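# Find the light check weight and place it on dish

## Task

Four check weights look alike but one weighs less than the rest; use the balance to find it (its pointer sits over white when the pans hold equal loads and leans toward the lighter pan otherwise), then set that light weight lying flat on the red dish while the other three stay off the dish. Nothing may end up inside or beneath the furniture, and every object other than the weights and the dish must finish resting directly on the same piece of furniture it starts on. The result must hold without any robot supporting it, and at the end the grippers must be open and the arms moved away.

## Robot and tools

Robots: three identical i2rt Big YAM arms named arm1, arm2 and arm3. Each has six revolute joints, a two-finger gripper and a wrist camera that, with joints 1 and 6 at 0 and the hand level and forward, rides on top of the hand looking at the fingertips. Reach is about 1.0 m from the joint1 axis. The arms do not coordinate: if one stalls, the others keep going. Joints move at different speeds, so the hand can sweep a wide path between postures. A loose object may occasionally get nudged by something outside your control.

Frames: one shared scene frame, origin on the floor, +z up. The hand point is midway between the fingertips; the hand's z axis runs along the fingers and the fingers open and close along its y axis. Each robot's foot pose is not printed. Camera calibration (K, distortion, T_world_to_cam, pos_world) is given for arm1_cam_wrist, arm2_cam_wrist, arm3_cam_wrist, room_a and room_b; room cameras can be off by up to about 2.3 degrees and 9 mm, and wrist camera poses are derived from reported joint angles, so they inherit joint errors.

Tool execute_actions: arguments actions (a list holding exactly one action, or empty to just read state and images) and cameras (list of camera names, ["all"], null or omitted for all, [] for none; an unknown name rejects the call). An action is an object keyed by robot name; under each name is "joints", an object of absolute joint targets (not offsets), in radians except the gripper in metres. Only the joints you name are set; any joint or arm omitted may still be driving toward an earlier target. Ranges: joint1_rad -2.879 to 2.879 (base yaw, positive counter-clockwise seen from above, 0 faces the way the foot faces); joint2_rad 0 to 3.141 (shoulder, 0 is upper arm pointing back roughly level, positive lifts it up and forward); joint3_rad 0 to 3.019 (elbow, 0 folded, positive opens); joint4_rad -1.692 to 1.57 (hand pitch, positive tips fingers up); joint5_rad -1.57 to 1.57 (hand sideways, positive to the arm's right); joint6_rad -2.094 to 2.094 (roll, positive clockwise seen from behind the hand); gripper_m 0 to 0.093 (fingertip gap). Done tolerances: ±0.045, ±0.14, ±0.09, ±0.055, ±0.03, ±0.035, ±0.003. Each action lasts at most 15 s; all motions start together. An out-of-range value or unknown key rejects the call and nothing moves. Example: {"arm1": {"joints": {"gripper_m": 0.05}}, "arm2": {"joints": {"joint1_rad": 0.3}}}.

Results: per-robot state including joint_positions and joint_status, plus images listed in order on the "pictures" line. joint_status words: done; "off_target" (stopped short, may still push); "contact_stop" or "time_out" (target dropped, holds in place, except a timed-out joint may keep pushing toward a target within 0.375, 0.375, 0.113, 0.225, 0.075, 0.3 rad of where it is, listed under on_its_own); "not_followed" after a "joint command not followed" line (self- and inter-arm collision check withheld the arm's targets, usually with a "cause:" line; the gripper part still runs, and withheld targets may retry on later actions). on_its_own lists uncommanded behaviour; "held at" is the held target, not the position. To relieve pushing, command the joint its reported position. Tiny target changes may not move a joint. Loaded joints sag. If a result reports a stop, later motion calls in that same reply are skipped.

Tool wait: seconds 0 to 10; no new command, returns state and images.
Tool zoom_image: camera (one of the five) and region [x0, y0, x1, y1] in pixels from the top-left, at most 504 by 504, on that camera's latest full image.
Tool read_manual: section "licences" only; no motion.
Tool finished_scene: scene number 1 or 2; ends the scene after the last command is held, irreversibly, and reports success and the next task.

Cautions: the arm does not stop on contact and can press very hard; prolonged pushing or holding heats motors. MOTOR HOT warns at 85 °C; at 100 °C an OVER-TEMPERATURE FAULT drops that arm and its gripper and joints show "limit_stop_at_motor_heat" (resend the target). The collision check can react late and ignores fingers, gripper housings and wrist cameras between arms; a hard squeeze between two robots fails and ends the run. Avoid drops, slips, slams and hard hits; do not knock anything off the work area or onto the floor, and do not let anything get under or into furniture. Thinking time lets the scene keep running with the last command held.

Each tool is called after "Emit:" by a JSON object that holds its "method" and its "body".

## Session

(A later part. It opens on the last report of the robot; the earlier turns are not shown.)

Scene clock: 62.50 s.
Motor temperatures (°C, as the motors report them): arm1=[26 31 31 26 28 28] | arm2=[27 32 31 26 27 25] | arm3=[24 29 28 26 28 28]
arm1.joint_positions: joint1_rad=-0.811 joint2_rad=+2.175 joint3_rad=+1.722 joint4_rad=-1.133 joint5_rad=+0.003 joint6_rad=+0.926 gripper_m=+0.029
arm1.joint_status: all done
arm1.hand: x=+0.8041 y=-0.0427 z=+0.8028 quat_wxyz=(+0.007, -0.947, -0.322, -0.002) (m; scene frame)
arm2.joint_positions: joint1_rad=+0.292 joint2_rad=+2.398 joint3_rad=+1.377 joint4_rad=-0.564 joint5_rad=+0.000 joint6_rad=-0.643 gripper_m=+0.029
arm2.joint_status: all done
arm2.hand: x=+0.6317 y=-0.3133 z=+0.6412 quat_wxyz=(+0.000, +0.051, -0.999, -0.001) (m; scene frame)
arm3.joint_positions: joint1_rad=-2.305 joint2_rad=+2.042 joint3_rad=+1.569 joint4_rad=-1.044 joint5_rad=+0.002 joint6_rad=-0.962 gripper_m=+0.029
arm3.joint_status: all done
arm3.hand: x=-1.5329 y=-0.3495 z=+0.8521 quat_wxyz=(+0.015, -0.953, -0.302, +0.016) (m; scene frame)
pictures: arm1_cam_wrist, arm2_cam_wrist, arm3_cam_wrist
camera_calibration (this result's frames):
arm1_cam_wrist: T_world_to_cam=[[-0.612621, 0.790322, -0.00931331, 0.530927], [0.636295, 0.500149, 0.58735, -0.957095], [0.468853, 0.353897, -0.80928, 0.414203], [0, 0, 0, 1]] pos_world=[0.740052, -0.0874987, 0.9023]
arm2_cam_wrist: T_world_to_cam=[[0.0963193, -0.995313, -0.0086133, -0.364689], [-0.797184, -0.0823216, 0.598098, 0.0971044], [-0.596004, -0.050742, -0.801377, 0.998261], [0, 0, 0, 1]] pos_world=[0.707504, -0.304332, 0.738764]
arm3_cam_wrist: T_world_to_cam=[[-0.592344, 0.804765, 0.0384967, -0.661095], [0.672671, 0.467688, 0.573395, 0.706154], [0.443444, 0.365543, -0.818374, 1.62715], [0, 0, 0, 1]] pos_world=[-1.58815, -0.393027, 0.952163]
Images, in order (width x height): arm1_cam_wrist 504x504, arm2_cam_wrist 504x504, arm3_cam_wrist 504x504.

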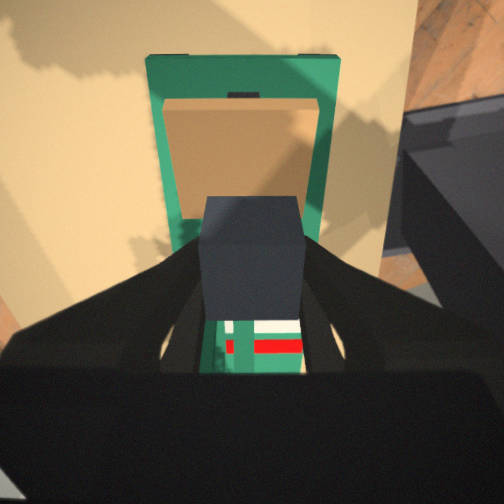

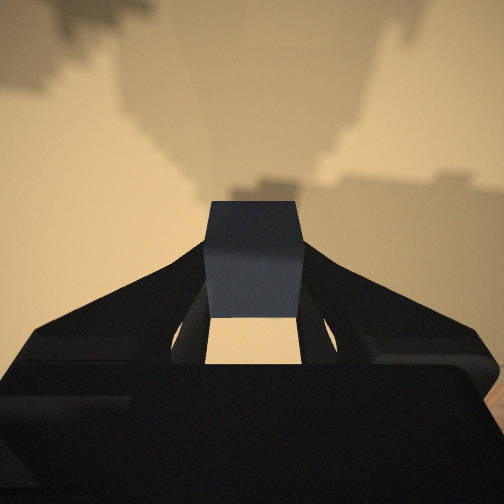

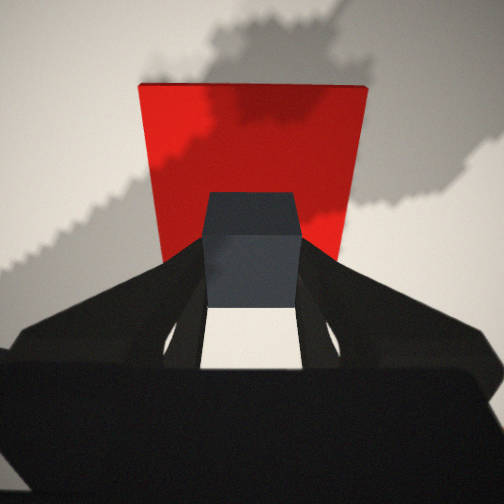

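Emit:
{"method": "execute_actions", "body": {"actions": [{"arm1":{"joints":{"joint2_rad":2.255,"joint4_rad":-1.015}},"arm2":{"joints":{"joint2_rad":2.405}},"arm3":{"joints":{"joint2_rad":2.112,"joint4_rad":-1.018}}}]}}

Scene clock: 64.80 s.
Motor temperatures (°C, as the motors report them): arm1=[26 31 31 26 28 28] | arm2=[27 32 31 26 27 25] | arm3=[24 29 29 26 28 28]
arm1.joint_positions: joint1_rad=-0.811 joint2_rad=+2.256 joint3_rad=+1.722 joint4_rad=-1.023 joint5_rad=+0.000 joint6_rad=+0.926 gripper_m=+0.029
arm1.joint_status: all done
arm1.hand: x=+0.8055 y=-0.0565 z=+0.7530 quat_wxyz=(-0.008, -0.947, -0.323, +0.001) (m; scene frame)
arm2.joint_positions: joint1_rad=+0.292 joint2_rad=+2.410 joint3_rad=+1.377 joint4_rad=-0.563 joint5_rad=+0.000 joint6_rad=-0.643 gripper_m=+0.029
arm2.joint_status: all done
arm2.hand: x=+0.6280 y=-0.3111 z=+0.6348 quat_wxyz=(+0.005, +0.051, -0.999, -0.004) (m; scene frame)
arm3.joint_positions: joint1_rad=-2.305 joint2_rad=+2.083 joint3_rad=+1.571 joint4_rad=-1.033 joint5_rad=+0.002 joint6_rad=-0.962 gripper_m=+0.029
arm3.joint_status: all done
arm3.hand: x=-1.5314 y=-0.3500 z=+0.8289 quat_wxyz=(+0.007, -0.953, -0.302, +0.005) (m; scene frame)
pictures: arm1_cam_wrist, arm2_cam_wrist, arm3_cam_wrist, room_a, room_b
camera_calibration (this result's frames):
arm1_cam_wrist: T_world_to_cam=[[-0.612767, 0.789497, -0.0347974, 0.56143], [0.633956, 0.517379, 0.574821, -0.909591], [0.471823, 0.330171, -0.817539, 0.380622], [0, 0, 0, 1]] pos_world=[0.74108, -0.0983143, 0.853561]
arm2_cam_wrist: T_world_to_cam=[[0.0962066, -0.995238, -0.0156513, -0.357605], [-0.791082, -0.0859958, 0.605635, 0.0883987], [-0.604097, -0.0458846, -0.795589, 0.993967], [0, 0, 0, 1]] pos_world=[0.704787, -0.302693, 0.731655]
arm3_cam_wrist: T_world_to_cam=[[-0.592972, 0.805071, 0.0156615, -0.64088], [0.657739, 0.473052, 0.586175, 0.687077], [0.464504, 0.357886, -0.810033, 1.63035], [0, 0, 0, 1]] pos_world=[-1.58924, -0.392548, 0.927926]
Images, in order (width x height): arm1_cam_wrist 504x504, arm2_cam_wrist 504x504, arm3_cam_wrist 504x504, room_a 504x504, room_b 504x504.

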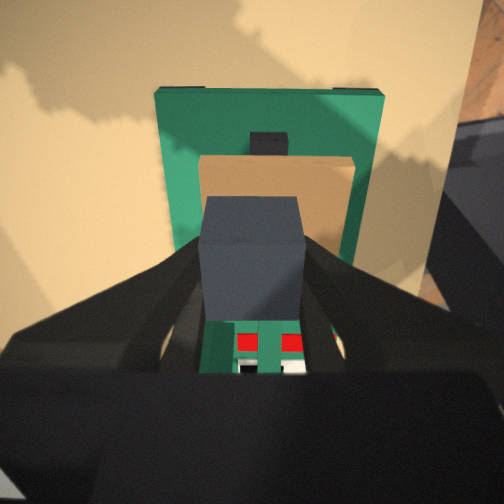

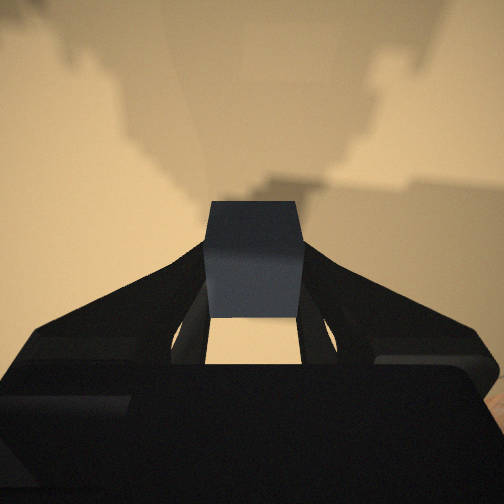

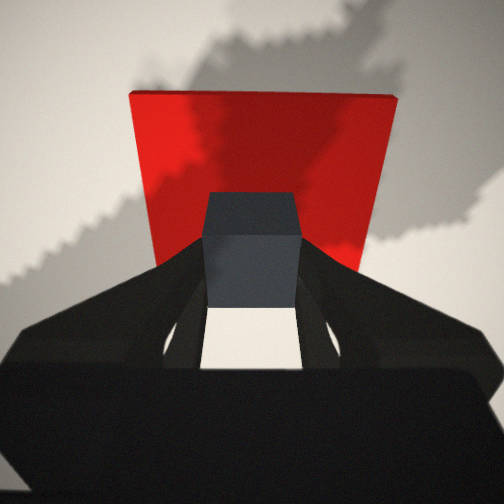

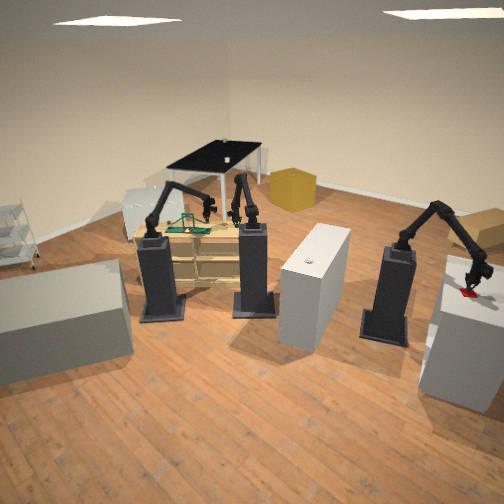

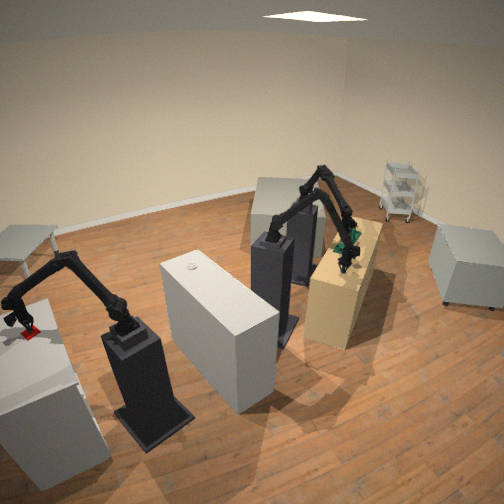

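Emit:
{"method": "execute_actions", "body": {"actions": [{"arm1":{"joints":{"joint2_rad":2.30,"joint4_rad":-1.04}},"arm2":{"joints":{"gripper_m":0.07}},"arm3":{"joints":{"joint2_rad":2.135}}}], "cameras": ["arm1_cam_wrist","arm2_cam_wrist","arm3_cam_wrist"]}}

Scene clock: 66.23 s.
Motor temperatures (°C, as the motors report them): arm1=[26 31 31 26 28 28] | arm2=[27 32 31 26 27 25] | arm3=[24 29 29 26 28 28]
arm1.joint_positions: joint1_rad=-0.808 joint2_rad=+2.281 joint3_rad=+1.722 joint4_rad=-1.026 joint5_rad=-0.001 joint6_rad=+0.926 gripper_m=+0.029
arm1.joint_status: all done
arm1.hand: x=+0.8073 y=-0.0506 z=+0.7372 quat_wxyz=(+0.006, -0.946, -0.324, -0.004) (m; scene frame)
arm2.joint_positions: joint1_rad=+0.292 joint2_rad=+2.410 joint3_rad=+1.377 joint4_rad=-0.563 joint5_rad=+0.000 joint6_rad=-0.643 gripper_m=+0.070
arm2.joint_status: all done
arm2.hand: x=+0.6281 y=-0.3111 z=+0.6348 quat_wxyz=(+0.005, +0.051, -0.999, -0.004) (m; scene frame)
arm3.joint_positions: joint1_rad=-2.306 joint2_rad=+2.097 joint3_rad=+1.572 joint4_rad=-1.032 joint5_rad=+0.001 joint6_rad=-0.962 gripper_m=+0.029
arm3.joint_status: all done
arm3.hand: x=-1.5298 y=-0.3503 z=+0.8211 quat_wxyz=(+0.003, -0.953, -0.302, +0.000) (m; scene frame)
pictures: arm1_cam_wrist, arm2_cam_wrist, arm3_cam_wrist
camera_calibration (this result's frames):
arm1_cam_wrist: T_world_to_cam=[[-0.614944, 0.788476, -0.0122283, 0.542423], [0.632547, 0.502474, 0.589409, -0.91496], [0.470879, 0.354719, -0.807742, 0.359666], [0, 0, 0, 1]] pos_world=[0.742956, -0.0955235, 0.836436]
arm2_cam_wrist: T_world_to_cam=[[0.0962113, -0.995241, -0.0154243, -0.357809], [-0.79128, -0.0858765, 0.605393, 0.0887739], [-0.603837, -0.0460408, -0.795777, 0.99392], [0, 0, 0, 1]] pos_world=[0.704836, -0.302722, 0.731677]
arm3_cam_wrist: T_world_to_cam=[[-0.592755, 0.805367, 0.00498189, -0.630357], [0.651044, 0.475513, 0.591632, 0.676908], [0.474112, 0.353937, -0.806193, 1.63365], [0, 0, 0, 1]] pos_world=[-1.58888, -0.39242, 0.9197]
Images, in order (width x height): arm1_cam_wrist 504x504, arm2_cam_wrist 504x504, arm3_cam_wrist 504x504.

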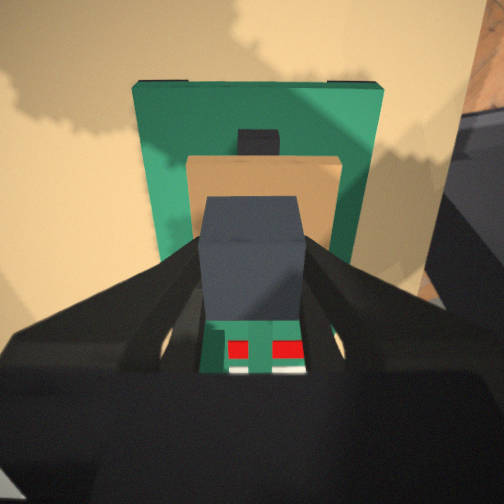

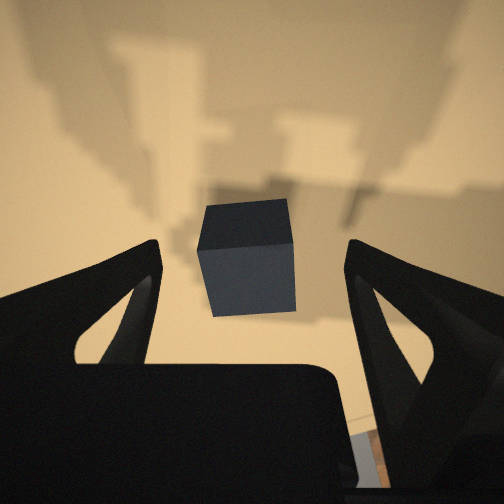

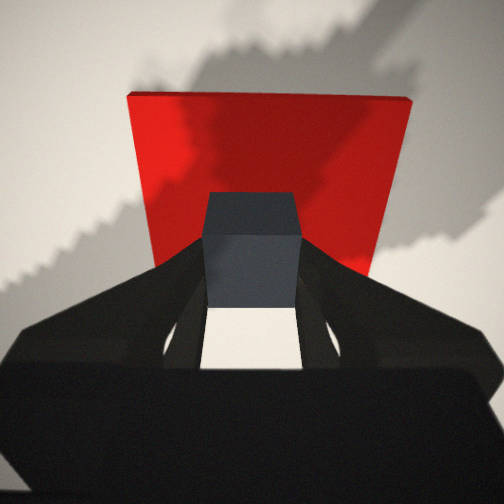

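Emit:
{"method": "execute_actions", "body": {"actions": [{"arm1":{"joints":{"gripper_m":0.078}},"arm3":{"joints":{"gripper_m":0.07}}}], "cameras": ["arm1_cam_wrist","arm3_cam_wrist"]}}

Emit:
{"method": "wait", "body": {"seconds": 3}}

Scene clock: 67.13 s.
Motor temperatures (°C, as the motors report them): arm1=[26 31 31 26 28 28] | arm2=[27 32 31 26 27 25] | arm3=[24 29 29 26 28 28]
arm1.joint_positions: joint1_rad=-0.808 joint2_rad=+2.281 joint3_rad=+1.722 joint4_rad=-1.031 joint5_rad=-0.001 joint6_rad=+0.926 gripper_m=+0.078
arm1.joint_status: all done
arm1.hand: x=+0.8073 y=-0.0493 z=+0.7372 quat_wxyz=(+0.009, -0.946, -0.324, -0.005) (m; scene frame)
arm2.joint_positions: joint1_rad=+0.292 joint2_rad=+2.410 joint3_rad=+1.377 joint4_rad=-0.563 joint5_rad=+0.000 joint6_rad=-0.643 gripper_m=+0.070
arm2.joint_status: not commanded
arm2.hand: x=+0.6281 y=-0.3111 z=+0.6348 quat_wxyz=(+0.005, +0.051, -0.999, -0.004) (m; scene frame)
arm3.joint_positions: joint1_rad=-2.306 joint2_rad=+2.097 joint3_rad=+1.572 joint4_rad=-1.032 joint5_rad=+0.001 joint6_rad=-0.962 gripper_m=+0.070
arm3.joint_status: all done
arm3.hand: x=-1.5298 y=-0.3503 z=+0.8211 quat_wxyz=(+0.003, -0.953, -0.302, +0.000) (m; scene frame)
pictures: arm1_cam_wrist, arm3_cam_wrist
camera_calibration (this result's frames):
arm1_cam_wrist: T_world_to_cam=[[-0.614958, 0.788519, -0.00796971, 0.53825], [0.632585, 0.499331, 0.592035, -0.917742], [0.47081, 0.359035, -0.805873, 0.358118], [0, 0, 0, 1]] pos_world=[0.742945, -0.0947412, 0.836223]
arm3_cam_wrist: T_world_to_cam=[[-0.592755, 0.805367, 0.00498189, -0.630357], [0.651044, 0.475513, 0.591632, 0.676908], [0.474112, 0.353937, -0.806193, 1.63365], [0, 0, 0, 1]] pos_world=[-1.58888, -0.39242, 0.9197]
Images, in order (width x height): arm1_cam_wrist 504x504, arm3_cam_wrist 504x504.

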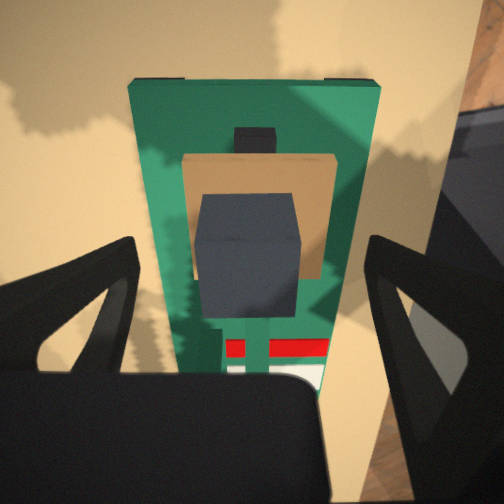

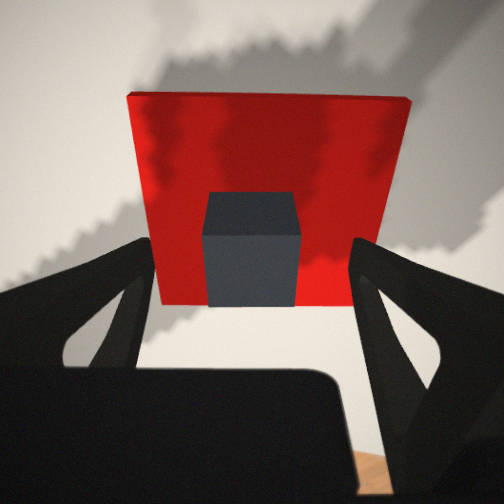

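Scene clock: 70.13 s.
Motor temperatures (°C, as the motors report them): arm1=[26 31 31 26 28 28] | arm2=[27 32 31 26 27 25] | arm3=[24 29 29 26 28 28]
arm1.joint_positions: joint1_rad=-0.808 joint2_rad=+2.281 joint3_rad=+1.722 joint4_rad=-1.031 joint5_rad=-0.001 joint6_rad=+0.926 gripper_m=+0.078
arm1.joint_status: all done
arm1.hand: x=+0.8073 y=-0.0493 z=+0.7372 quat_wxyz=(+0.009, -0.946, -0.324, -0.005) (m; scene frame)
arm2.joint_positions: joint1_rad=+0.292 joint2_rad=+2.410 joint3_rad=+1.377 joint4_rad=-0.563 joint5_rad=+0.000 joint6_rad=-0.643 gripper_m=+0.070
arm2.joint_status: not commanded
arm2.hand: x=+0.6281 y=-0.3111 z=+0.6348 quat_wxyz=(+0.005, +0.051, -0.999, -0.004) (m; scene frame)
arm3.joint_positions: joint1_rad=-2.306 joint2_rad=+2.097 joint3_rad=+1.572 joint4_rad=-1.032 joint5_rad=+0.001 joint6_rad=-0.962 gripper_m=+0.070
arm3.joint_status: all done
arm3.hand: x=-1.5298 y=-0.3503 z=+0.8211 quat_wxyz=(+0.003, -0.953, -0.302, +0.000) (m; scene frame)
wait: 3.00 s; at rest by 0.27 s
pictures: arm1_cam_wrist, arm2_cam_wrist, arm3_cam_wrist, room_a, room_b
camera_calibration (this result's frames):
arm1_cam_wrist: T_world_to_cam=[[-0.614958, 0.788519, -0.00796971, 0.53825], [0.632585, 0.499331, 0.592035, -0.917742], [0.47081, 0.359035, -0.805873, 0.358118], [0, 0, 0, 1]] pos_world=[0.742945, -0.0947412, 0.836223]
arm2_cam_wrist: T_world_to_cam=[[0.0962113, -0.995241, -0.0154243, -0.357809], [-0.79128, -0.0858765, 0.605393, 0.0887739], [-0.603837, -0.0460408, -0.795777, 0.99392], [0, 0, 0, 1]] pos_world=[0.704836, -0.302722, 0.731677]
arm3_cam_wrist: T_world_to_cam=[[-0.592755, 0.805367, 0.00498189, -0.630357], [0.651044, 0.475513, 0.591632, 0.676908], [0.474112, 0.353937, -0.806193, 1.63365], [0, 0, 0, 1]] pos_world=[-1.58888, -0.39242, 0.9197]
Images, in order (width x height): arm1_cam_wrist 504x504, arm2_cam_wrist 504x504, arm3_cam_wrist 504x504, room_a 504x504, room_b 504x504.

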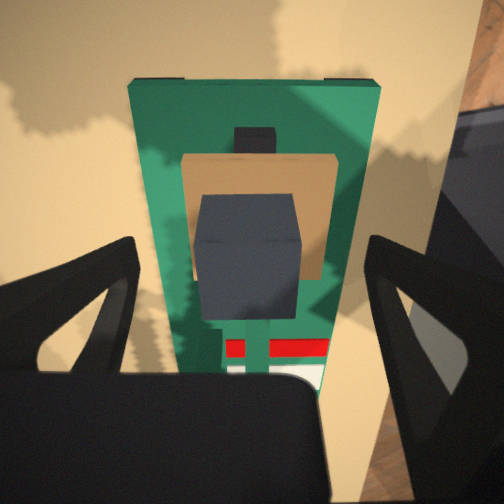

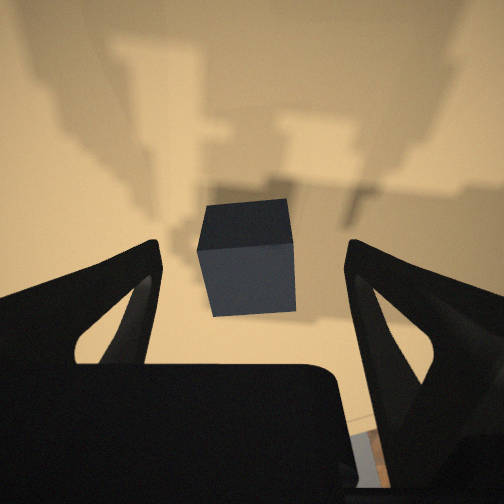

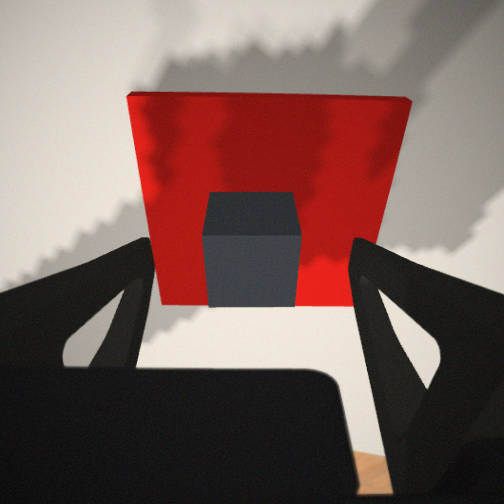

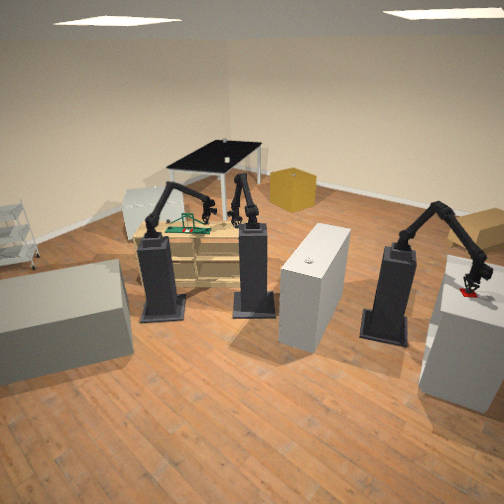

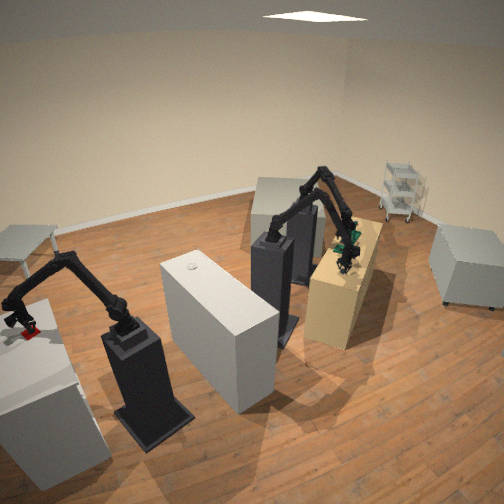

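Emit:
{"method": "zoom_image", "body": {"camera": "room_a", "region": [155, 195, 225, 245]}}

Region (155, 195, 225, 245) of room_a's 504x504 image, scaled by 7.200, with more detail than that image has; it fills the top 360 rows of this view, and the rest is white.

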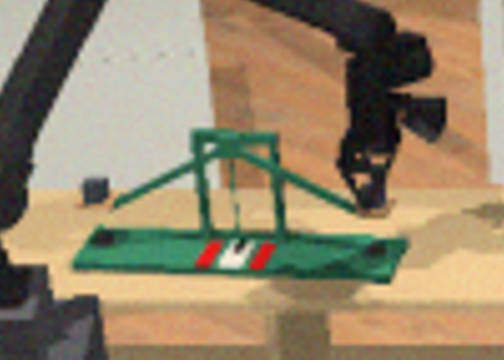

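Emit:
{"method": "execute_actions", "body": {"actions": [{"arm1":{"joints":{"joint2_rad":1.93}},"arm2":{"joints":{"joint2_rad":2.06,"gripper_m":0.09}},"arm3":{"joints":{"joint2_rad":1.75}}}]}}

Scene clock: 72.17 s.
Motor temperatures (°C, as the motors report them): arm1=[26 31 31 26 28 28] | arm2=[27 32 31 26 27 25] | arm3=[24 29 29 26 28 28]
arm1.joint_positions: joint1_rad=-0.808 joint2_rad=+1.918 joint3_rad=+1.739 joint4_rad=-1.035 joint5_rad=-0.001 joint6_rad=+0.926 gripper_m=+0.078
arm1.joint_status: all done
arm1.hand: x=+0.8070 y=-0.0861 z=+0.9774 quat_wxyz=(-0.169, -0.931, -0.318, +0.053) (m; scene frame)
arm2.joint_positions: joint1_rad=+0.292 joint2_rad=+2.064 joint3_rad=+1.389 joint4_rad=-0.558 joint5_rad=+0.000 joint6_rad=-0.643 gripper_m=+0.090
arm2.joint_status: all done
arm2.hand: x=+0.7133 y=-0.3625 z=+0.8379 quat_wxyz=(-0.145, +0.050, -0.983, +0.097) (m; scene frame)
arm3.joint_positions: joint1_rad=-2.306 joint2_rad=+1.718 joint3_rad=+1.608 joint4_rad=-1.029 joint5_rad=+0.001 joint6_rad=-0.962 gripper_m=+0.070
arm3.joint_status: all done
arm3.hand: x=-1.5533 y=-0.3426 z=+1.0640 quat_wxyz=(+0.129, -0.932, -0.296, +0.165) (m; scene frame)
pictures: arm1_cam_wrist, arm2_cam_wrist, arm3_cam_wrist, room_a, room_b
camera_calibration (this result's frames):
arm1_cam_wrist: T_world_to_cam=[[-0.613199, 0.730672, -0.300175, 0.848202], [0.630613, 0.681657, 0.371039, -0.808179], [0.475724, 0.0382269, -0.878763, 0.604639], [0, 0, 0, 1]] pos_world=[0.742124, -0.0919698, 1.08581]
arm2_cam_wrist: T_world_to_cam=[[0.0674593, -0.978181, 0.196498, -0.564909], [-0.939957, 0.00373177, 0.341271, 0.388665], [-0.334558, -0.207722, -0.919197, 1.05735], [0, 0, 0, 1]] pos_world=[0.757182, -0.334399, 0.950274]
arm3_cam_wrist: T_world_to_cam=[[-0.524562, 0.779469, 0.342437, -0.913686], [0.839862, 0.407851, 0.358175, 1.06338], [0.139522, 0.475485, -0.868589, 1.42618], [0, 0, 0, 1]] pos_world=[-1.57136, -0.399642, 1.17077]
Images, in order (width x height): arm1_cam_wrist 504x504, arm2_cam_wrist 504x504, arm3_cam_wrist 504x504, room_a 504x504, room_b 504x504.

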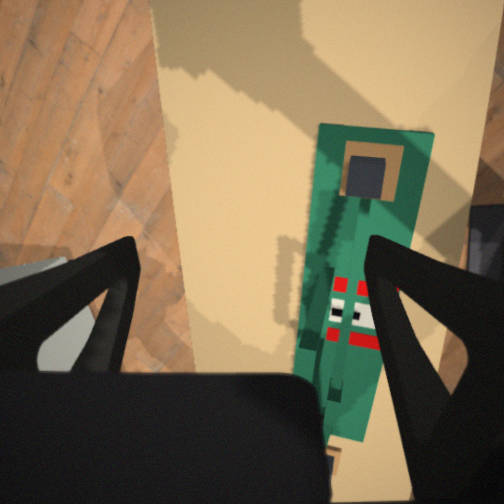

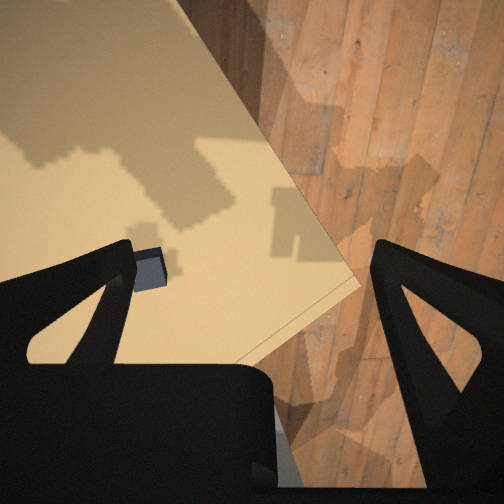

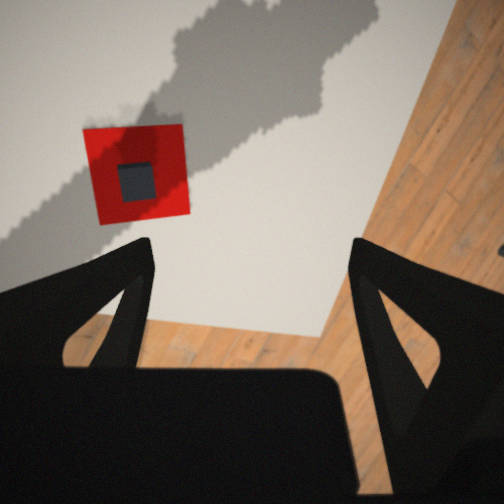

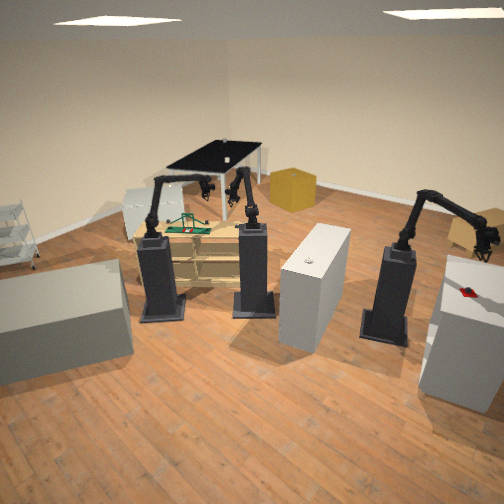

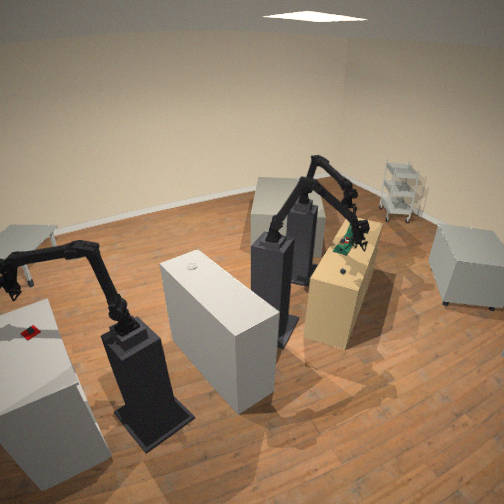

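The pointer stayed over white, so A, B and C weigh the same and D is the light one. D is on the dish and all arms are clear.

Emit:
{"method": "finished_scene", "body": {"scene": 1}}

The scene is finished: the task was done.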